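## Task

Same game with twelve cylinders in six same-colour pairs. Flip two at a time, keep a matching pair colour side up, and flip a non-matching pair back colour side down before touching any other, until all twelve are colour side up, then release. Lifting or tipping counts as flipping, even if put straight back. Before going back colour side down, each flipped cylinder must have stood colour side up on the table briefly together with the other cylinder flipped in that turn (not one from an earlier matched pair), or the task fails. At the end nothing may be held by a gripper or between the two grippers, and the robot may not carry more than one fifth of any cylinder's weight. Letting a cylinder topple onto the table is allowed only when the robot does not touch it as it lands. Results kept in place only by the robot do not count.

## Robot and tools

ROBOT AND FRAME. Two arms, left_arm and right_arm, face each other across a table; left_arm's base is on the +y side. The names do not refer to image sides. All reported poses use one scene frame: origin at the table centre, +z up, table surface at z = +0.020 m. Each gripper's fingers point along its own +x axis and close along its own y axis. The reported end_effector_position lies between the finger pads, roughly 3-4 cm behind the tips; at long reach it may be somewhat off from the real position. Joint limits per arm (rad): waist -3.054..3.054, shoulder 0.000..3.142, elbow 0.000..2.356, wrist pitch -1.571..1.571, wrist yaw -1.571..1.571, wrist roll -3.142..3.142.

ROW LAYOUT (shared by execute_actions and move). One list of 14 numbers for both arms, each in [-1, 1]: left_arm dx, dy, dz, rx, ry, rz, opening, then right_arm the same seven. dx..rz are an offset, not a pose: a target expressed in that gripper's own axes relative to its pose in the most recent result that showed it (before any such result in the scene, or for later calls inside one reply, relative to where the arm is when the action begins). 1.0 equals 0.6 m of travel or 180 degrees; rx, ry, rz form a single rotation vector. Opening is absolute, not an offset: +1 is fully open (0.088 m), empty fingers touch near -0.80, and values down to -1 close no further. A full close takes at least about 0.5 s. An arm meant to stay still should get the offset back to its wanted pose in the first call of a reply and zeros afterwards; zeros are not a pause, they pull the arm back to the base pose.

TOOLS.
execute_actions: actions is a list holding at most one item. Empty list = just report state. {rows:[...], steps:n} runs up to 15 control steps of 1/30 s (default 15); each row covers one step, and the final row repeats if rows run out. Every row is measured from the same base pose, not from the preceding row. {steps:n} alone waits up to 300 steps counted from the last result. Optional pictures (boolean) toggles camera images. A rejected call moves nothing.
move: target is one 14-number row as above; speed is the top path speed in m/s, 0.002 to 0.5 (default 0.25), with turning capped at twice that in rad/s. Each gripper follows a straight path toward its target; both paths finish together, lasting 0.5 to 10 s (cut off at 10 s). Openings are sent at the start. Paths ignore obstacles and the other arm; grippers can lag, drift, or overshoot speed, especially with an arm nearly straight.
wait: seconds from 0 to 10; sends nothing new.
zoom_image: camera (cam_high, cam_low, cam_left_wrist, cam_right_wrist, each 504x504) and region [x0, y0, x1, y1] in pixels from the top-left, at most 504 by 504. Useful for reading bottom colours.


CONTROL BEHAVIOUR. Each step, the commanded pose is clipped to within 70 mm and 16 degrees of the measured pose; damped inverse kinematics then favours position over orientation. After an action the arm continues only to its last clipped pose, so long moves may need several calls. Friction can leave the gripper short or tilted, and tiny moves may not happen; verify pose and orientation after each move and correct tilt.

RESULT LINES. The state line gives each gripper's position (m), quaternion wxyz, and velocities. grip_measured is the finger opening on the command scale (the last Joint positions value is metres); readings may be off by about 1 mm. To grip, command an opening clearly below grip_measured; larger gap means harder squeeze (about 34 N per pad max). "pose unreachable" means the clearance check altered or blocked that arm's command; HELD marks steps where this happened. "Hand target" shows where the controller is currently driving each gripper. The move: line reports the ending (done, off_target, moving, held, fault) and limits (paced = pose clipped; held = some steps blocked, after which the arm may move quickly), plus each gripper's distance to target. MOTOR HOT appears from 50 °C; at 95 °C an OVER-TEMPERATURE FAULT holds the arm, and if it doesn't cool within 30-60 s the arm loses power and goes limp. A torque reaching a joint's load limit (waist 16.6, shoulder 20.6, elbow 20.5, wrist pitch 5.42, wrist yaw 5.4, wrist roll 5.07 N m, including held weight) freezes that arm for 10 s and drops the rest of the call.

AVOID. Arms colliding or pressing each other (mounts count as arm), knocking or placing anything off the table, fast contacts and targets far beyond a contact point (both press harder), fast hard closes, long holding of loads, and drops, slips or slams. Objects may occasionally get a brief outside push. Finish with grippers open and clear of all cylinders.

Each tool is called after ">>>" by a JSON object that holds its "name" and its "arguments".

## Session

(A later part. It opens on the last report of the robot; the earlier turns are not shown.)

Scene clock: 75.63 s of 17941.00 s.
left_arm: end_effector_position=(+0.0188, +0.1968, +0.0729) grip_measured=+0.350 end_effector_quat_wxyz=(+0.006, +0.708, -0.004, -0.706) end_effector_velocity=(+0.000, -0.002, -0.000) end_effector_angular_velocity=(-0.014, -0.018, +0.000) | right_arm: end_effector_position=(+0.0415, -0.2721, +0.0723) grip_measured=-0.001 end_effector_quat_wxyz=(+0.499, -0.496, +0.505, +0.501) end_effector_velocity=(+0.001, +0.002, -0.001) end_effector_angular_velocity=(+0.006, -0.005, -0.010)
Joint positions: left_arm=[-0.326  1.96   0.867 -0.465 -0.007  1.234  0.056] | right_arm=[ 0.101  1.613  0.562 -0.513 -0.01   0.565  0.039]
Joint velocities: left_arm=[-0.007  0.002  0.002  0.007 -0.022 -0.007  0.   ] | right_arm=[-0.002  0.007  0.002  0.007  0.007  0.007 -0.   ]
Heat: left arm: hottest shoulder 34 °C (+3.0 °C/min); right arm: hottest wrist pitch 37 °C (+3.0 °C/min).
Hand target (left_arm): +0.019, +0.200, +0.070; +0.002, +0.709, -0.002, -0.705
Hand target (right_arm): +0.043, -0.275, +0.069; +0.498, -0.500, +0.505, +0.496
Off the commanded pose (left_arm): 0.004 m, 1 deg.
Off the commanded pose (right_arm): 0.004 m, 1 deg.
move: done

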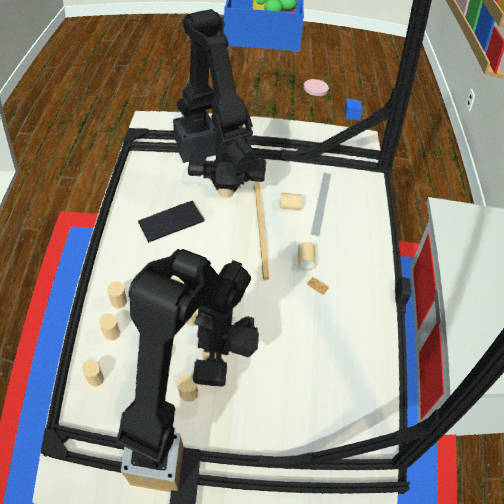

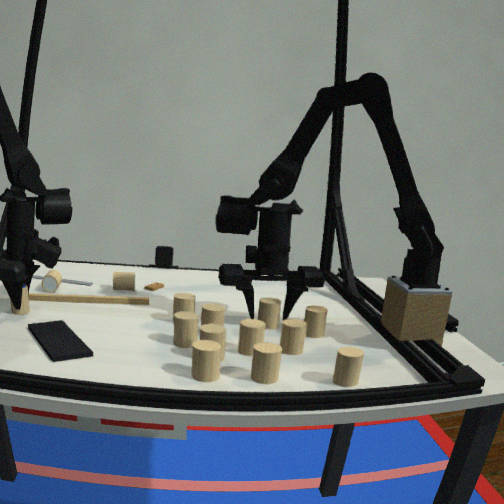

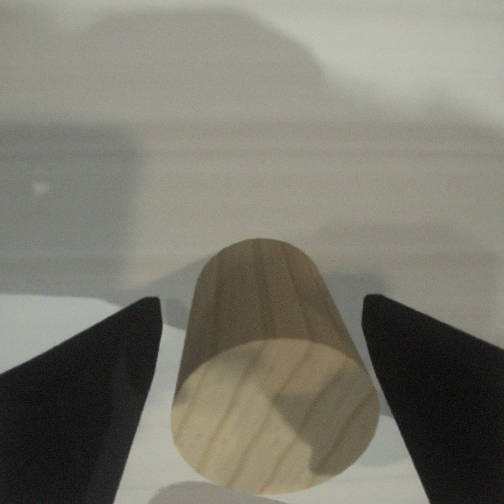

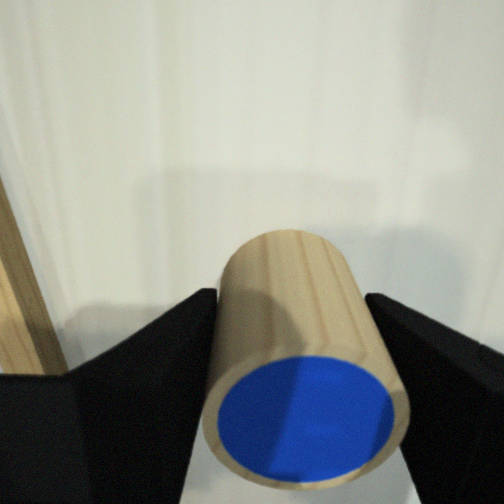

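>>> {"name": "execute_actions", "arguments": {"actions": [{"rows":[[0,0,0,0,0,0,-0.3,0.003,0,0,0,0,0,0.4]],"steps":11}], "pictures": false}}

>>> {"name": "move", "arguments": {"target": [-0.13,0,0,0,0,0,-0.3,-0.13,0,0,0,0,0,0.4], "speed": 0.2}}

>>> {"name": "move", "arguments": {"target": [-0.265,0.247,-0.177,0,0,0.502,-0.3,-0.26,-0.146,0.347,0,-0.506,0,0.5], "speed": 0.4}}

Scene clock: 82.50 s of 17941.00 s.
left_arm: end_effector_position=(+0.0190, +0.1974, +0.0724) grip_measured=+0.013 end_effector_quat_wxyz=(+0.005, +0.708, -0.004, -0.706) end_effector_velocity=(+0.002, +0.005, +0.000) end_effector_angular_velocity=(+0.018, -0.014, +0.005) | right_arm: end_effector_position=(+0.0407, -0.2709, +0.0720) grip_measured=+0.384 end_effector_quat_wxyz=(+0.499, -0.493, +0.504, +0.503) end_effector_velocity=(+0.003, -0.001, -0.000) end_effector_angular_velocity=(-0.002, -0.010, +0.005)
Joint positions: left_arm=[-0.326  1.962  0.866 -0.465 -0.007  1.234  0.04 ] | right_arm=[ 0.101  1.614  0.561 -0.505 -0.01   0.565  0.058]
Joint velocities: left_arm=[-0.002 -0.002 -0.002 -0.022 -0.007 -0.007 -0.   ] | right_arm=[-0.002 -0.002 -0.002 -0.007  0.007 -0.007  0.008]
Heat: left arm: hottest shoulder 34 °C (+3.0 °C/min); right arm: hottest wrist pitch 36 °C (+1.0 °C/min).
Hand target (left_arm): +0.019, +0.197, +0.073; +0.006, +0.708, -0.004, -0.706
Hand target (right_arm): +0.041, -0.272, +0.071; +0.499, -0.495, +0.504, +0.501
Off the commanded pose (left_arm): 0.001 m, 0 deg.
Off the commanded pose (right_arm): 0.002 m, 0 deg.
Steps of this call (steps 1 to 195: nothing new was sent; steps 196 to 206: all 11 steps of this action). Readings (end_effector_position):
196: left_arm (+0.0189, +0.1971, +0.0724) | right_arm (+0.0414, -0.2720, +0.0720)
197: left_arm (+0.0189, +0.1971, +0.0724) | right_arm (+0.0413, -0.2718, +0.0720)
199: left_arm (+0.0190, +0.1974, +0.0724) | right_arm (+0.0409, -0.2712, +0.0720)
203: left_arm (+0.0190, +0.1974, +0.0724) | right_arm (+0.0408, -0.2710, +0.0720)
206: the state above

Scene clock: 83.63 s of 17941.00 s.
left_arm: end_effector_position=(+0.0207, +0.2022, +0.1451) grip_measured=+0.013 end_effector_quat_wxyz=(-0.002, +0.711, +0.003, -0.704) end_effector_velocity=(-0.000, +0.004, +0.001) end_effector_angular_velocity=(+0.018, +0.001, +0.005) | right_arm: end_effector_position=(+0.0432, -0.2749, +0.1451) grip_measured=+0.400 end_effector_quat_wxyz=(+0.498, -0.500, +0.506, +0.496) end_effector_velocity=(+0.003, -0.004, +0.004) end_effector_angular_velocity=(-0.018, -0.003, -0.000)
Joint positions: left_arm=[-0.326  1.764  0.97  -0.786 -0.007  1.234  0.04 ] | right_arm=[ 0.101  1.404  0.727 -0.902 -0.01   0.565  0.059]
Joint velocities: left_arm=[-0.002 -0.002  0.002 -0.022  0.007 -0.007 -0.   ] | right_arm=[-0.007 -0.012  0.007 -0.037 -0.007 -0.007 -0.   ]
Heat: left arm: hottest shoulder 34 °C (+3.0 °C/min); right arm: hottest wrist pitch 36 °C (+1.0 °C/min).
Hand target (left_arm): +0.019, +0.198, +0.151; +0.005, +0.708, -0.004, -0.706
Hand target (right_arm): +0.041, -0.272, +0.150; +0.499, -0.493, +0.504, +0.503
Off the commanded pose (left_arm): 0.007 m, 1 deg.
Off the commanded pose (right_arm): 0.006 m, 1 deg.
move: done

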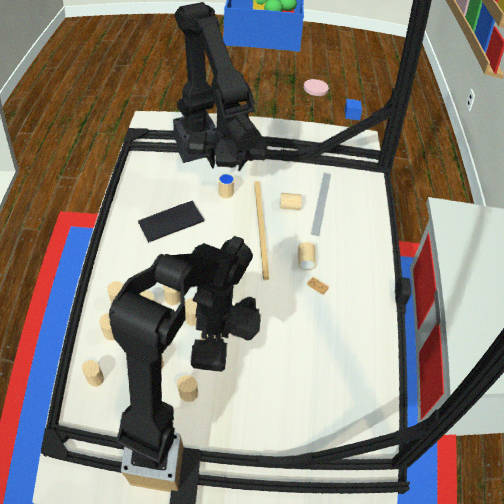

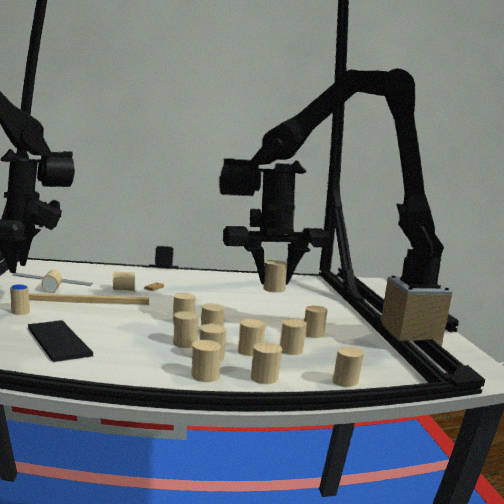

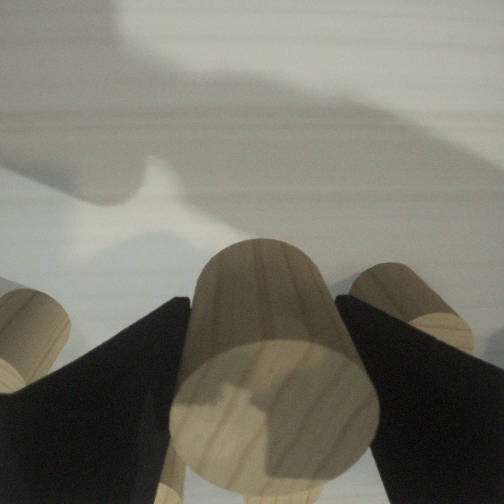

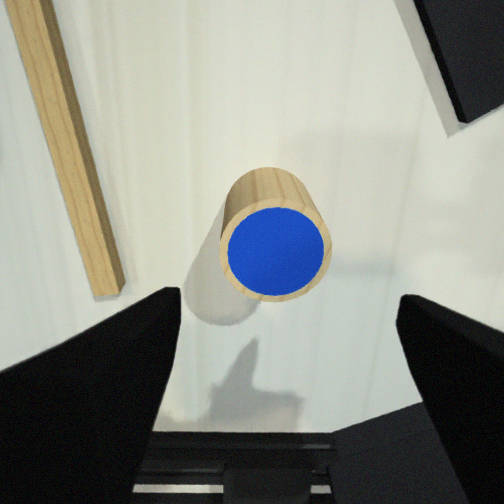

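Scene clock: 86.23 s of 17941.00 s.
left_arm: end_effector_position=(+0.1245, +0.0540, +0.3038) grip_measured=+0.011 end_effector_quat_wxyz=(+0.495, +0.504, -0.503, -0.498) end_effector_velocity=(+0.002, +0.001, -0.002) end_effector_angular_velocity=(+0.002, -0.007, +0.019) | right_arm: end_effector_position=(+0.1300, -0.0650, +0.3063) grip_measured=+0.500 end_effector_quat_wxyz=(+0.705, +0.010, -0.009, +0.709) end_effector_velocity=(+0.002, +0.000, +0.001) end_effector_angular_velocity=(+0.012, -0.006, -0.000)
Joint positions: left_arm=[0.055 1.64  0.515 1.12  0.048 1.586 0.04 ] | right_arm=[-0.366  1.408  0.431  1.004  0.087 -0.001  0.064]
Joint velocities: left_arm=[-0.002  0.002 -0.007  0.007 -0.022  0.007 -0.   ] | right_arm=[-0.007  0.007 -0.002  0.022 -0.007 -0.007 -0.   ]
Heat: left arm: hottest shoulder 34 °C (+3.0 °C/min); right arm: hottest wrist pitch 36 °C (+1.0 °C/min).
Hand target (left_arm): +0.125, +0.053, +0.305; +0.496, +0.503, -0.504, -0.497
Hand target (right_arm): +0.131, -0.065, +0.300; +0.705, +0.003, -0.005, +0.709
Off the commanded pose (left_arm): 0.001 m, 0 deg.
Off the commanded pose (right_arm): 0.009 m, 1 deg.
move: off_target (right_arm)

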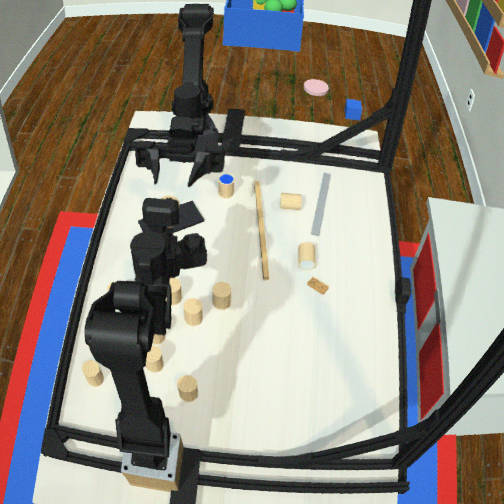

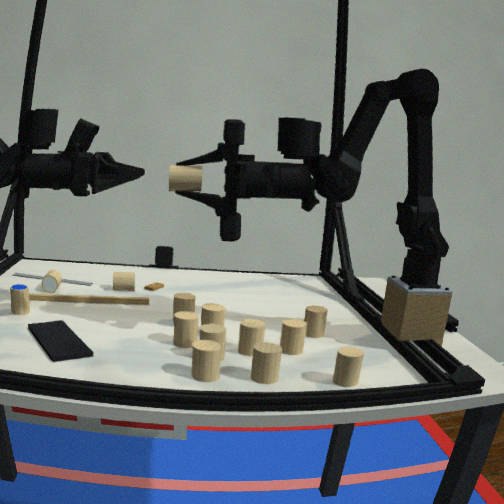

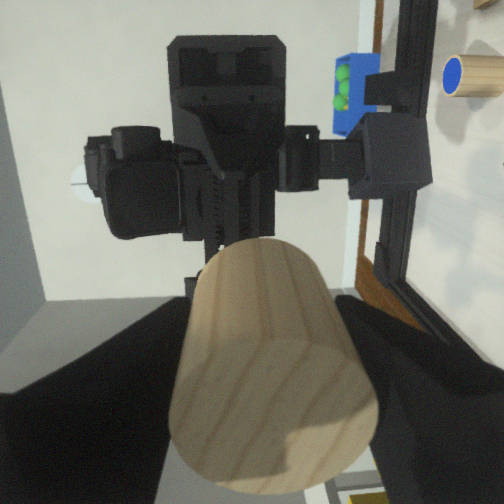

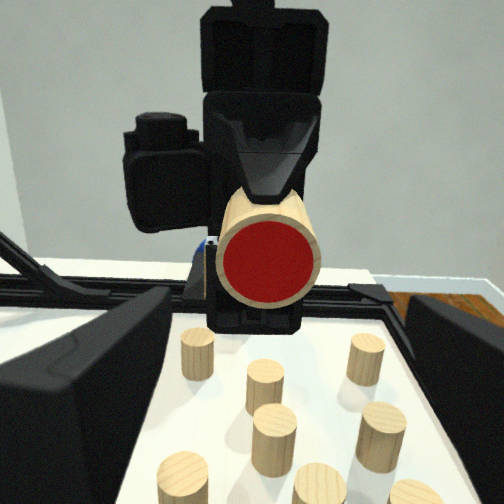

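>>> {"name": "move", "arguments": {"target": [0.14,0.013,-0.005,0,0,0,-0.3,0,0,-0.005,0,0.005,0,0.5], "speed": 0.15}}

>>> {"name": "execute_actions", "arguments": {"actions": [{"rows":[[0,0,0,0,0,0,-0.3,0,0,0,0,0,0,-0.3]],"steps":11}], "pictures": false}}

>>> {"name": "move", "arguments": {"target": [-0.06,0,0,0,0,0,0.5,-0.06,0,0,0,0,0,-0.3], "speed": 0.1}}

>>> {"name": "move", "arguments": {"target": [-0.08,0.012,0.003,0,0,0.004,0.5,-0.103,0.14,-0.33,0,0.503,0,-0.3], "speed": 0.4}}

Scene clock: 100.43 s of 17941.00 s.
left_arm: end_effector_position=(+0.1283, -0.0267, +0.3078) grip_measured=+0.010 end_effector_quat_wxyz=(+0.492, +0.506, -0.501, -0.500) end_effector_velocity=(-0.000, -0.001, -0.002) end_effector_angular_velocity=(+0.007, +0.008, +0.005) | right_arm: end_effector_position=(+0.1301, -0.0649, +0.3014) grip_measured=+0.500 end_effector_quat_wxyz=(+0.706, +0.002, -0.002, +0.709) end_effector_velocity=(-0.000, -0.001, -0.002) end_effector_angular_velocity=(-0.007, -0.008, +0.005)
Joint positions: left_arm=[0.055 1.878 0.856 1.008 0.048 1.586 0.039] | right_arm=[-0.366  1.411  0.43   0.987  0.087 -0.001  0.064]
Joint velocities: left_arm=[-0.002  0.002  0.002 -0.007 -0.007 -0.007  0.   ] | right_arm=[-0.002 -0.002 -0.002 -0.007 -0.007 -0.007 -0.   ]
Heat: left arm: hottest shoulder 33 °C (+1.0 °C/min); right arm: hottest wrist pitch 37 °C (+0.0 °C/min).
Hand target (left_arm): +0.127, -0.030, +0.311; +0.494, +0.504, -0.503, -0.498
Hand target (right_arm): +0.130, -0.065, +0.303; +0.706, +0.004, -0.003, +0.709
Off the commanded pose (left_arm): 0.005 m, 0 deg.
Off the commanded pose (right_arm): 0.002 m, 0 deg.
move: done

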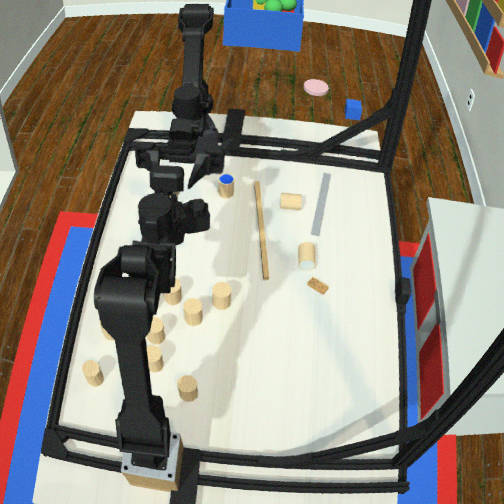

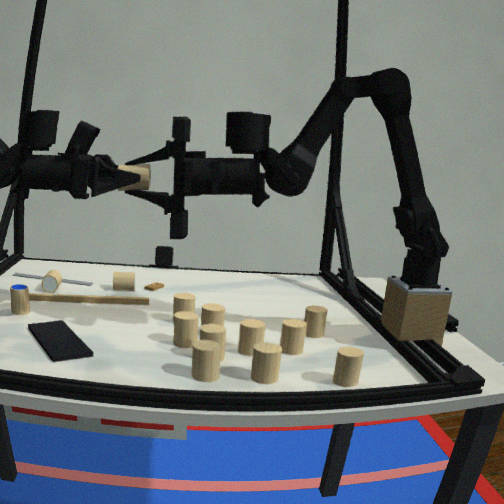

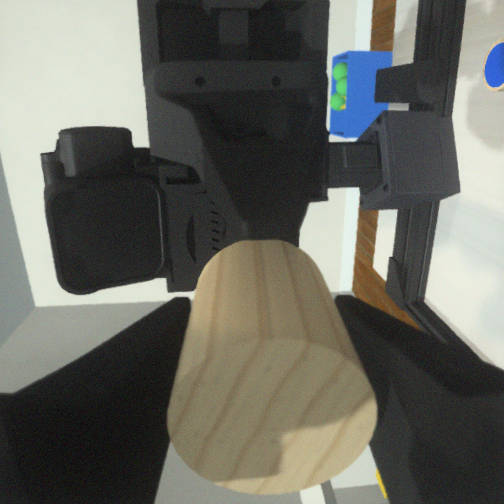

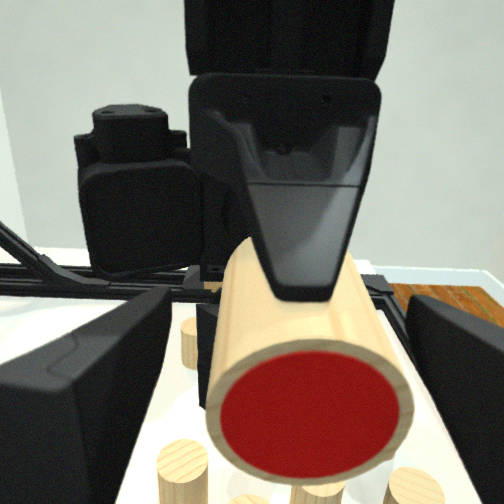

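Scene clock: 100.80 s of 17941.00 s.
left_arm: end_effector_position=(+0.1280, -0.0267, +0.3076) grip_measured=+0.010 end_effector_quat_wxyz=(+0.492, +0.506, -0.501, -0.501) end_effector_velocity=(-0.000, +0.000, -0.001) end_effector_angular_velocity=(-0.002, +0.036, +0.015) | right_arm: end_effector_position=(+0.1304, -0.0649, +0.3014) grip_measured=+0.001 end_effector_quat_wxyz=(+0.706, +0.002, -0.002, +0.708) end_effector_velocity=(+0.002, +0.000, +0.000) end_effector_angular_velocity=(-0.002, -0.022, -0.010)
Joint positions: left_arm=[0.055 1.878 0.856 1.008 0.048 1.586 0.039] | right_arm=[-0.366  1.411  0.43   0.987  0.088 -0.001  0.039]
Joint velocities: left_arm=[-0.007  0.002 -0.002  0.007 -0.022 -0.037  0.   ] | right_arm=[-0.002 -0.002  0.002 -0.007  0.007 -0.022 -0.   ]
Heat: left arm: hottest shoulder 33 °C (+1.0 °C/min); right arm: hottest wrist pitch 37 °C (+0.0 °C/min).
Hand target (left_arm): +0.128, -0.027, +0.308; +0.492, +0.507, -0.500, -0.500
Hand target (right_arm): +0.130, -0.065, +0.301; +0.705, +0.002, -0.002, +0.709
Off the commanded pose (left_arm): 0.000 m, 0 deg.
Off the commanded pose (right_arm): 0.000 m, 0 deg.
Steps of this call (steps 1 to 11: all 11 steps of this action). Readings (end_effector_position):
1: left_arm (+0.1283, -0.0267, +0.3076) | right_arm (+0.1301, -0.0649, +0.3014)
2: left_arm (+0.1283, -0.0267, +0.3076) | right_arm (+0.1301, -0.0649, +0.3014)
4: left_arm (+0.1283, -0.0267, +0.3076) | right_arm (+0.1301, -0.0649, +0.3014)
8: left_arm (+0.1280, -0.0267, +0.3076) | right_arm (+0.1304, -0.0649, +0.3014)
11: the state above

Scene clock: 101.87 s of 17941.00 s.
left_arm: end_effector_position=(+0.1271, +0.0065, +0.3055) grip_measured=+0.500 end_effector_quat_wxyz=(+0.490, +0.508, -0.499, -0.503) end_effector_velocity=(+0.002, +0.002, +0.001) end_effector_angular_velocity=(+0.002, +0.007, +0.010) | right_arm: end_effector_position=(+0.1305, -0.0983, +0.3005) grip_measured=+0.001 end_effector_quat_wxyz=(+0.706, +0.000, -0.001, +0.708) end_effector_velocity=(-0.000, -0.002, -0.007) end_effector_angular_velocity=(-0.032, -0.011, +0.005)
Joint positions: left_arm=[0.056 1.778 0.714 1.042 0.05  1.586 0.063] | right_arm=[-0.352  1.245  0.319  0.928  0.101 -0.001  0.039]
Joint velocities: left_arm=[ 0.002 -0.012 -0.007 -0.007 -0.007 -0.007 -0.   ] | right_arm=[-0.002 -0.012 -0.007 -0.037 -0.007 -0.007 -0.   ]
Heat: left arm: hottest shoulder 34 °C (+2.0 °C/min); right arm: hottest wrist pitch 37 °C (+0.0 °C/min).
Hand target (left_arm): +0.128, +0.009, +0.308; +0.492, +0.506, -0.501, -0.501
Hand target (right_arm): +0.130, -0.101, +0.301; +0.706, +0.002, -0.002, +0.708
Off the commanded pose (left_arm): 0.004 m, 0 deg.
Off the commanded pose (right_arm): 0.003 m, 0 deg.
move: done

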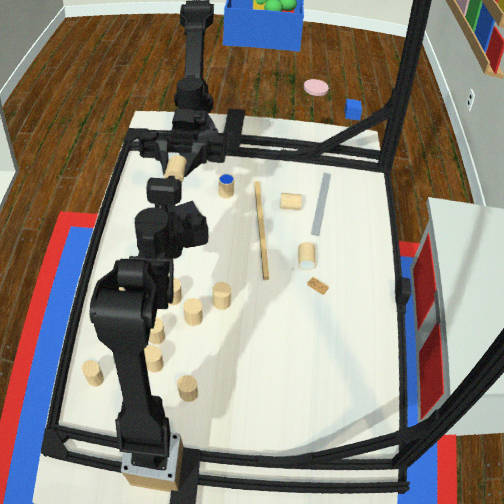

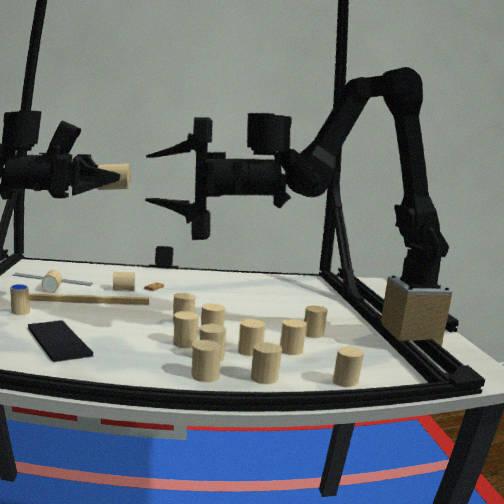

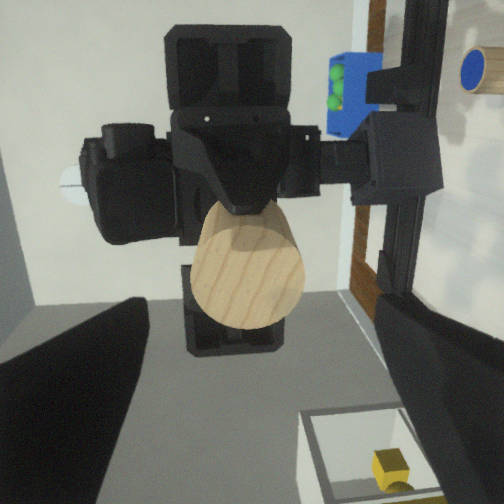

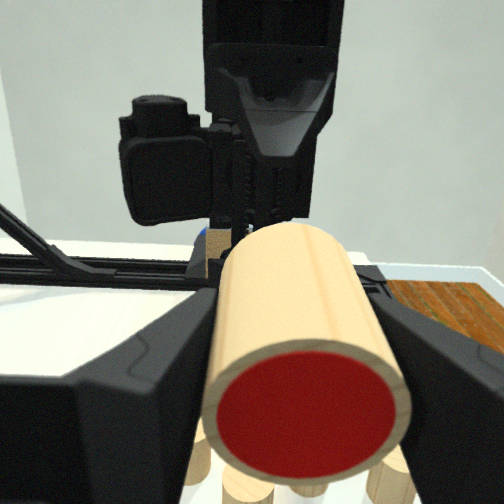

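Scene clock: 104.40 s of 17941.00 s.
left_arm: end_effector_position=(+0.1250, +0.0518, +0.3130) grip_measured=+0.500 end_effector_quat_wxyz=(+0.493, +0.506, -0.501, -0.500) end_effector_velocity=(+0.002, +0.002, -0.000) end_effector_angular_velocity=(-0.002, +0.022, +0.020) | right_arm: end_effector_position=(+0.0491, -0.1614, +0.1029) grip_measured=+0.000 end_effector_quat_wxyz=(+0.501, -0.499, +0.504, +0.497) end_effector_velocity=(-0.000, -0.001, -0.000) end_effector_angular_velocity=(-0.009, +0.004, +0.005)
Joint positions: left_arm=[0.056 1.604 0.54  1.052 0.05  1.586 0.064] | right_arm=[-0.112  1.859  1.022 -0.738 -0.003  0.353  0.039]
Joint velocities: left_arm=[-0.002 -0.002 -0.007  0.007 -0.022 -0.022 -0.   ] | right_arm=[-0.002  0.002  0.002 -0.007 -0.007 -0.007 -0.   ]
Heat: left arm: hottest shoulder 34 °C (+1.0 °C/min); right arm: hottest wrist pitch 37 °C (+0.0 °C/min).
Hand target (left_arm): +0.125, +0.054, +0.314; +0.494, +0.505, -0.502, -0.499
Hand target (right_arm): +0.047, -0.160, +0.101; +0.499, -0.500, +0.506, +0.496
Off the commanded pose (left_arm): 0.003 m, 0 deg.
Off the commanded pose (right_arm): 0.003 m, 1 deg.
move: done

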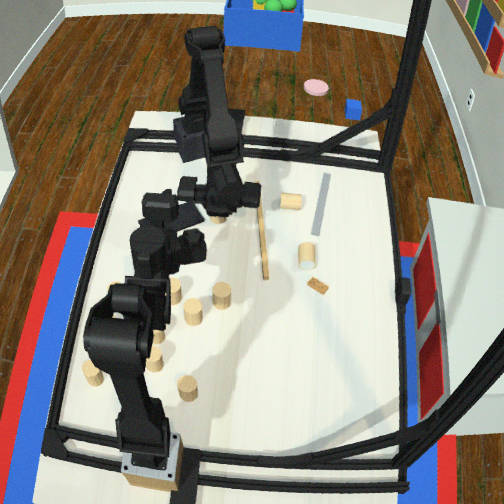

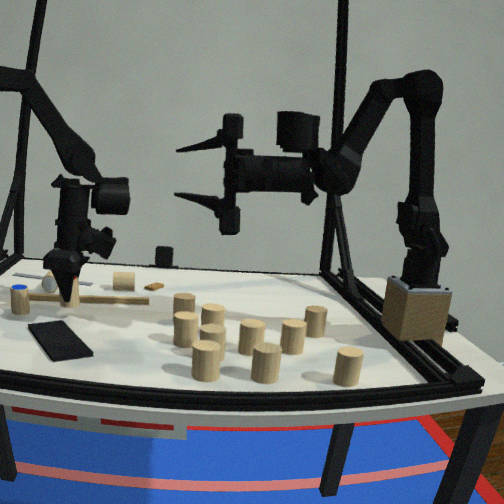

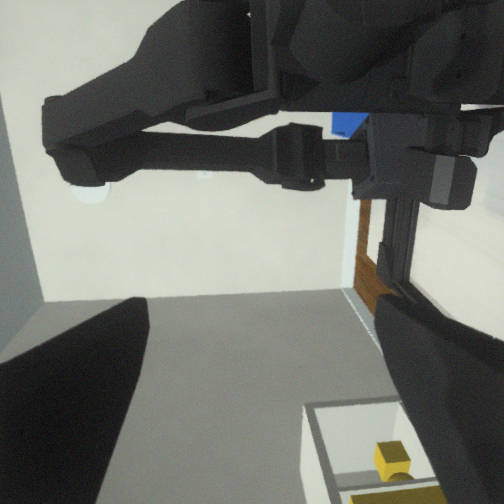

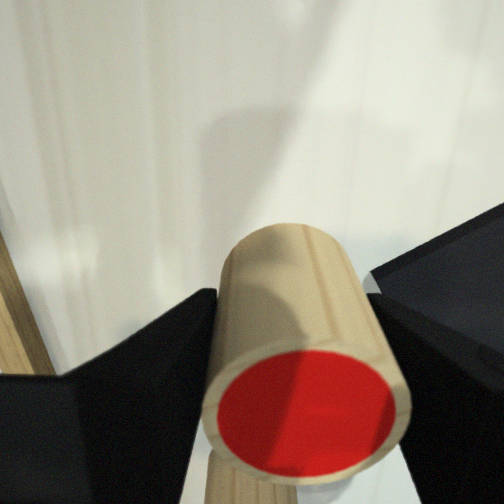

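>>> {"name": "move", "arguments": {"target": [0,0,0,-0.004,0,0,0.5,0.051,0.025,0,0,0.004,0,-0.3], "speed": 0.05}}

>>> {"name": "execute_actions", "arguments": {"actions": [{"rows":[[0,0,0,0,0,0,0.5,0.002,0,0,0,0,0,0.35]],"steps":12}]}}

Scene clock: 109.43 s of 17941.00 s.
left_arm: end_effector_position=(+0.1251, +0.0519, +0.3130) grip_measured=+0.500 end_effector_quat_wxyz=(+0.495, +0.503, -0.499, -0.503) end_effector_velocity=(-0.002, +0.002, -0.007) end_effector_angular_velocity=(+0.027, +0.009, -0.010) | right_arm: end_effector_position=(+0.0343, -0.1578, +0.0771) grip_measured=+0.000 end_effector_quat_wxyz=(+0.501, -0.497, +0.504, +0.499) end_effector_velocity=(+0.002, +0.005, +0.000) end_effector_angular_velocity=(+0.023, +0.001, -0.015)
Joint positions: left_arm=[0.057 1.604 0.54  1.052 0.051 1.575 0.064] | right_arm=[-0.072  1.945  1.017 -0.642 -0.005  0.394  0.039]
Joint velocities: left_arm=[-0.002 -0.002 -0.007 -0.022  0.007 -0.007  0.   ] | right_arm=[-0.007 -0.002 -0.002  0.022  0.007  0.007 -0.   ]
Heat: left arm: hottest shoulder 34 °C (+1.0 °C/min); right arm: hottest wrist pitch 37 °C (+0.0 °C/min).
Hand target (left_arm): +0.125, +0.052, +0.313; +0.496, +0.503, -0.498, -0.503
Hand target (right_arm): +0.034, -0.162, +0.072; +0.497, -0.502, +0.507, +0.494
Off the commanded pose (left_arm): 0.000 m, 0 deg.
Off the commanded pose (right_arm): 0.006 m, 1 deg.
move: done

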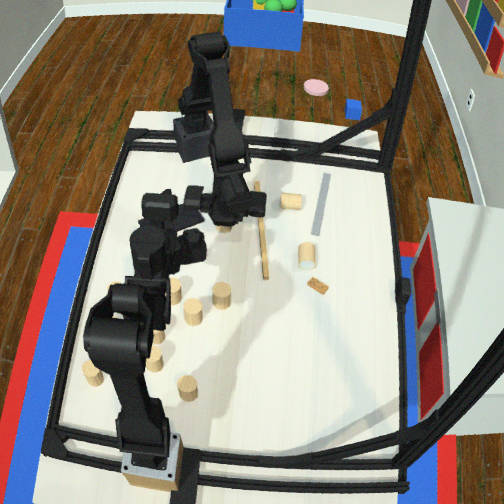

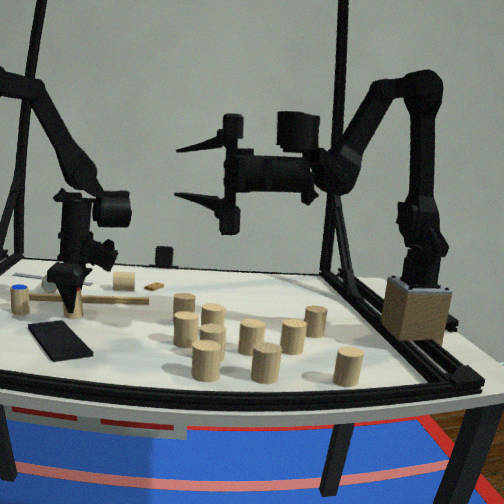

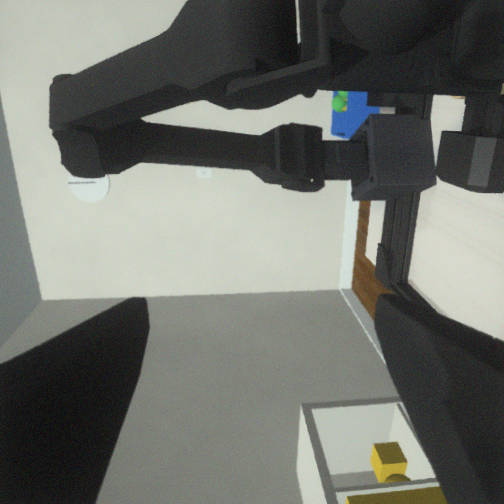

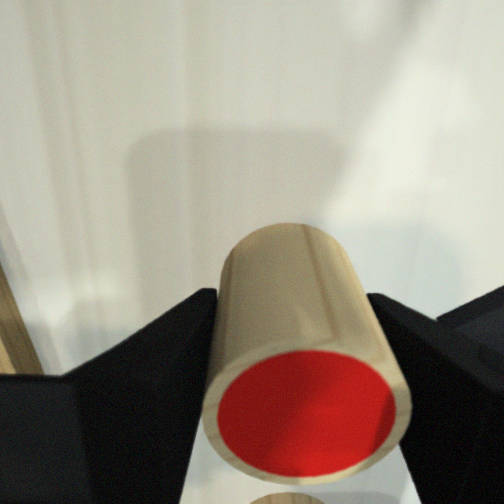

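Scene clock: 109.83 s of 17941.00 s.
left_arm: end_effector_position=(+0.1251, +0.0520, +0.3128) grip_measured=+0.500 end_effector_quat_wxyz=(+0.495, +0.503, -0.498, -0.503) end_effector_velocity=(-0.002, -0.000, +0.000) end_effector_angular_velocity=(+0.002, +0.008, -0.010) | right_arm: end_effector_position=(+0.0341, -0.1573, +0.0771) grip_measured=+0.339 end_effector_quat_wxyz=(+0.501, -0.496, +0.503, +0.499) end_effector_velocity=(-0.000, -0.000, +0.001) end_effector_angular_velocity=(-0.005, +0.006, +0.005)
Joint positions: left_arm=[0.057 1.604 0.54  1.052 0.051 1.575 0.064] | right_arm=[-0.072  1.945  1.017 -0.64  -0.005  0.394  0.056]
Joint velocities: left_arm=[-0.002 -0.002  0.002 -0.007  0.007 -0.007 -0.   ] | right_arm=[-0.002 -0.002  0.002 -0.007 -0.007 -0.007  0.005]
Heat: left arm: hottest shoulder 34 °C (+1.0 °C/min); right arm: hottest wrist pitch 37 °C (+0.0 °C/min).
Hand target (left_arm): +0.125, +0.052, +0.313; +0.495, +0.503, -0.499, -0.503
Hand target (right_arm): +0.034, -0.158, +0.076; +0.501, -0.497, +0.504, +0.498
Off the commanded pose (left_arm): 0.000 m, 0 deg.
Off the commanded pose (right_arm): 0.001 m, 0 deg.
Steps of this call (steps 1 to 12: all 12 steps of this action). Readings (end_effector_position):
1: left_arm (+0.1251, +0.0519, +0.3130) | right_arm (+0.0343, -0.1577, +0.0771)
2: left_arm (+0.1251, +0.0519, +0.3130) | right_arm (+0.0342, -0.1576, +0.0771)
4: left_arm (+0.1251, +0.0519, +0.3130) | right_arm (+0.0342, -0.1575, +0.0771)
8: left_arm (+0.1251, +0.0520, +0.3128) | right_arm (+0.0341, -0.1573, +0.0771)
12: the state above

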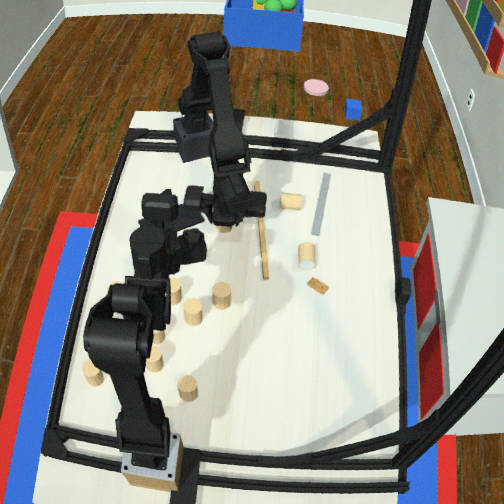

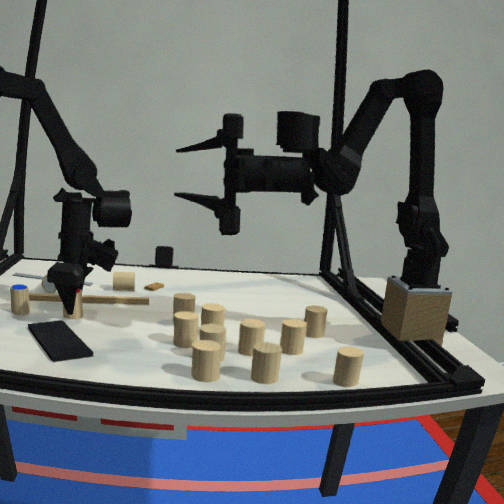

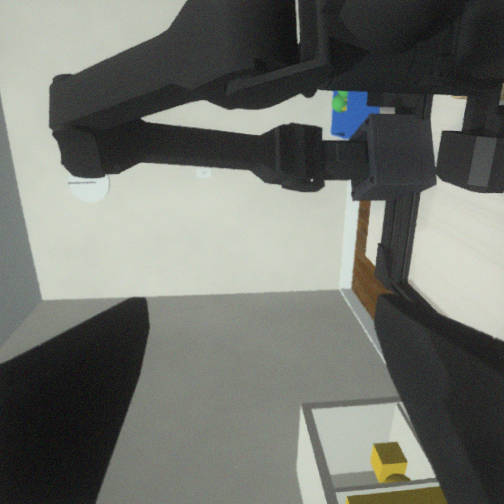

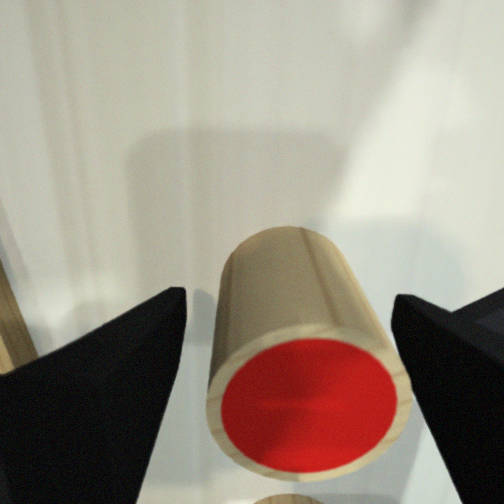

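>>> {"name": "execute_actions", "arguments": {"actions": [{"rows":[[0,0,0,0,0,0,0.5,0,0,0,0,0,0,-0.3]],"steps":11}], "pictures": false}}

>>> {"name": "move", "arguments": {"target": [0,0,0,0,0,0,0.5,-0.375,-0.16,0.154,0,-0.503,0,-0.3], "speed": 0.4}}

Scene clock: 115.70 s of 17941.00 s.
left_arm: end_effector_position=(+0.1251, +0.0520, +0.3128) grip_measured=+0.500 end_effector_quat_wxyz=(+0.495, +0.503, -0.498, -0.503) end_effector_velocity=(-0.000, +0.001, -0.002) end_effector_angular_velocity=(+0.007, +0.008, -0.005) | right_arm: end_effector_position=(+0.0342, -0.1573, +0.0771) grip_measured=+0.003 end_effector_quat_wxyz=(+0.501, -0.496, +0.503, +0.499) end_effector_velocity=(+0.002, +0.000, +0.001) end_effector_angular_velocity=(+0.001, -0.008, +0.005)
Joint positions: left_arm=[0.057 1.604 0.54  1.052 0.051 1.575 0.064] | right_arm=[-0.072  1.945  1.017 -0.64  -0.004  0.394  0.039]
Joint velocities: left_arm=[ 0.002 -0.002 -0.002 -0.007  0.007 -0.007 -0.   ] | right_arm=[-0.002 -0.002  0.002 -0.007  0.007 -0.007 -0.   ]
Heat: left arm: hottest shoulder 34 °C (+0.0 °C/min); right arm: hottest wrist pitch 36 °C (-1.0 °C/min).
Hand target (left_arm): +0.125, +0.052, +0.313; +0.495, +0.503, -0.499, -0.503
Hand target (right_arm): +0.034, -0.157, +0.077; +0.501, -0.496, +0.503, +0.499
Off the commanded pose (left_arm): 0.000 m, 0 deg.
Off the commanded pose (right_arm): 0.000 m, 0 deg.
Steps of this call (steps 1 to 90: nothing new was sent; then 2.50 s passed at rest; steps 91 to 101: all 11 steps of this action). Readings (end_effector_position):
91: left_arm (+0.1251, +0.0520, +0.3128) | right_arm (+0.0341, -0.1572, +0.0771)
92: left_arm (+0.1251, +0.0520, +0.3128) | right_arm (+0.0341, -0.1572, +0.0771)
94: left_arm (+0.1251, +0.0520, +0.3128) | right_arm (+0.0342, -0.1574, +0.0771)
98: left_arm (+0.1251, +0.0520, +0.3128) | right_arm (+0.0342, -0.1573, +0.0771)
101: the state above

Scene clock: 118.47 s of 17941.00 s.
left_arm: end_effector_position=(+0.1251, +0.0520, +0.3128) grip_measured=+0.500 end_effector_quat_wxyz=(+0.495, +0.503, -0.498, -0.503) end_effector_velocity=(+0.000, -0.000, +0.000) end_effector_angular_velocity=(+0.002, +0.007, +0.005) | right_arm: end_effector_position=(+0.1293, -0.0654, +0.3086) grip_measured=+0.001 end_effector_quat_wxyz=(+0.706, +0.010, -0.008, +0.708) end_effector_velocity=(+0.002, -0.001, +0.005) end_effector_angular_velocity=(+0.022, +0.009, +0.000)
Joint positions: left_arm=[0.057 1.604 0.54  1.052 0.051 1.575 0.064] | right_arm=[-0.361  1.397  0.435  0.986  0.093  0.001  0.039]
Joint velocities: left_arm=[-0.002 -0.002  0.002 -0.007 -0.007 -0.007 -0.   ] | right_arm=[-0.007 -0.002 -0.002  0.022 -0.007  0.007 -0.   ]
Heat: left arm: hottest shoulder 34 °C (+0.0 °C/min); right arm: hottest wrist pitch 36 °C (-2.0 °C/min).
Hand target (left_arm): +0.125, +0.052, +0.313; +0.495, +0.503, -0.499, -0.503
Hand target (right_arm): +0.130, -0.066, +0.303; +0.706, +0.005, -0.005, +0.708
Off the commanded pose (left_arm): 0.000 m, 0 deg.
Off the commanded pose (right_arm): 0.008 m, 1 deg.
move: done

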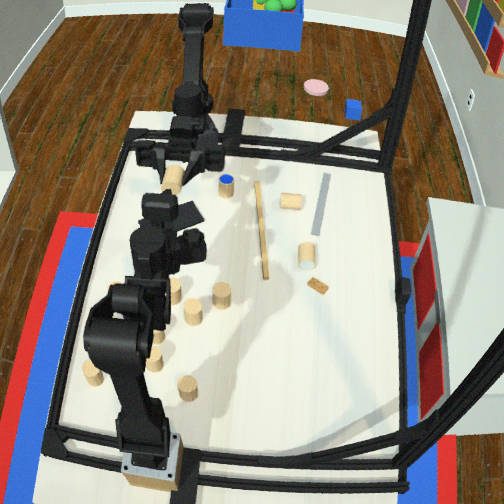

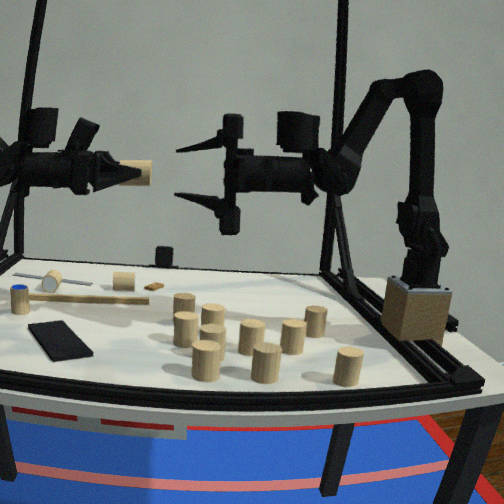

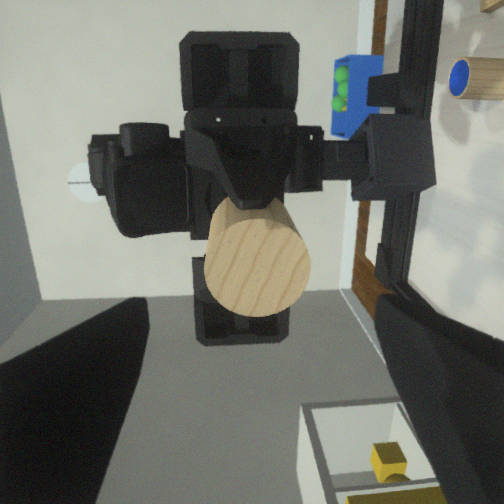

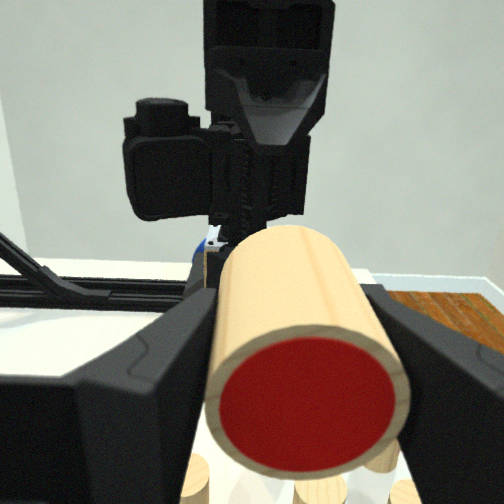

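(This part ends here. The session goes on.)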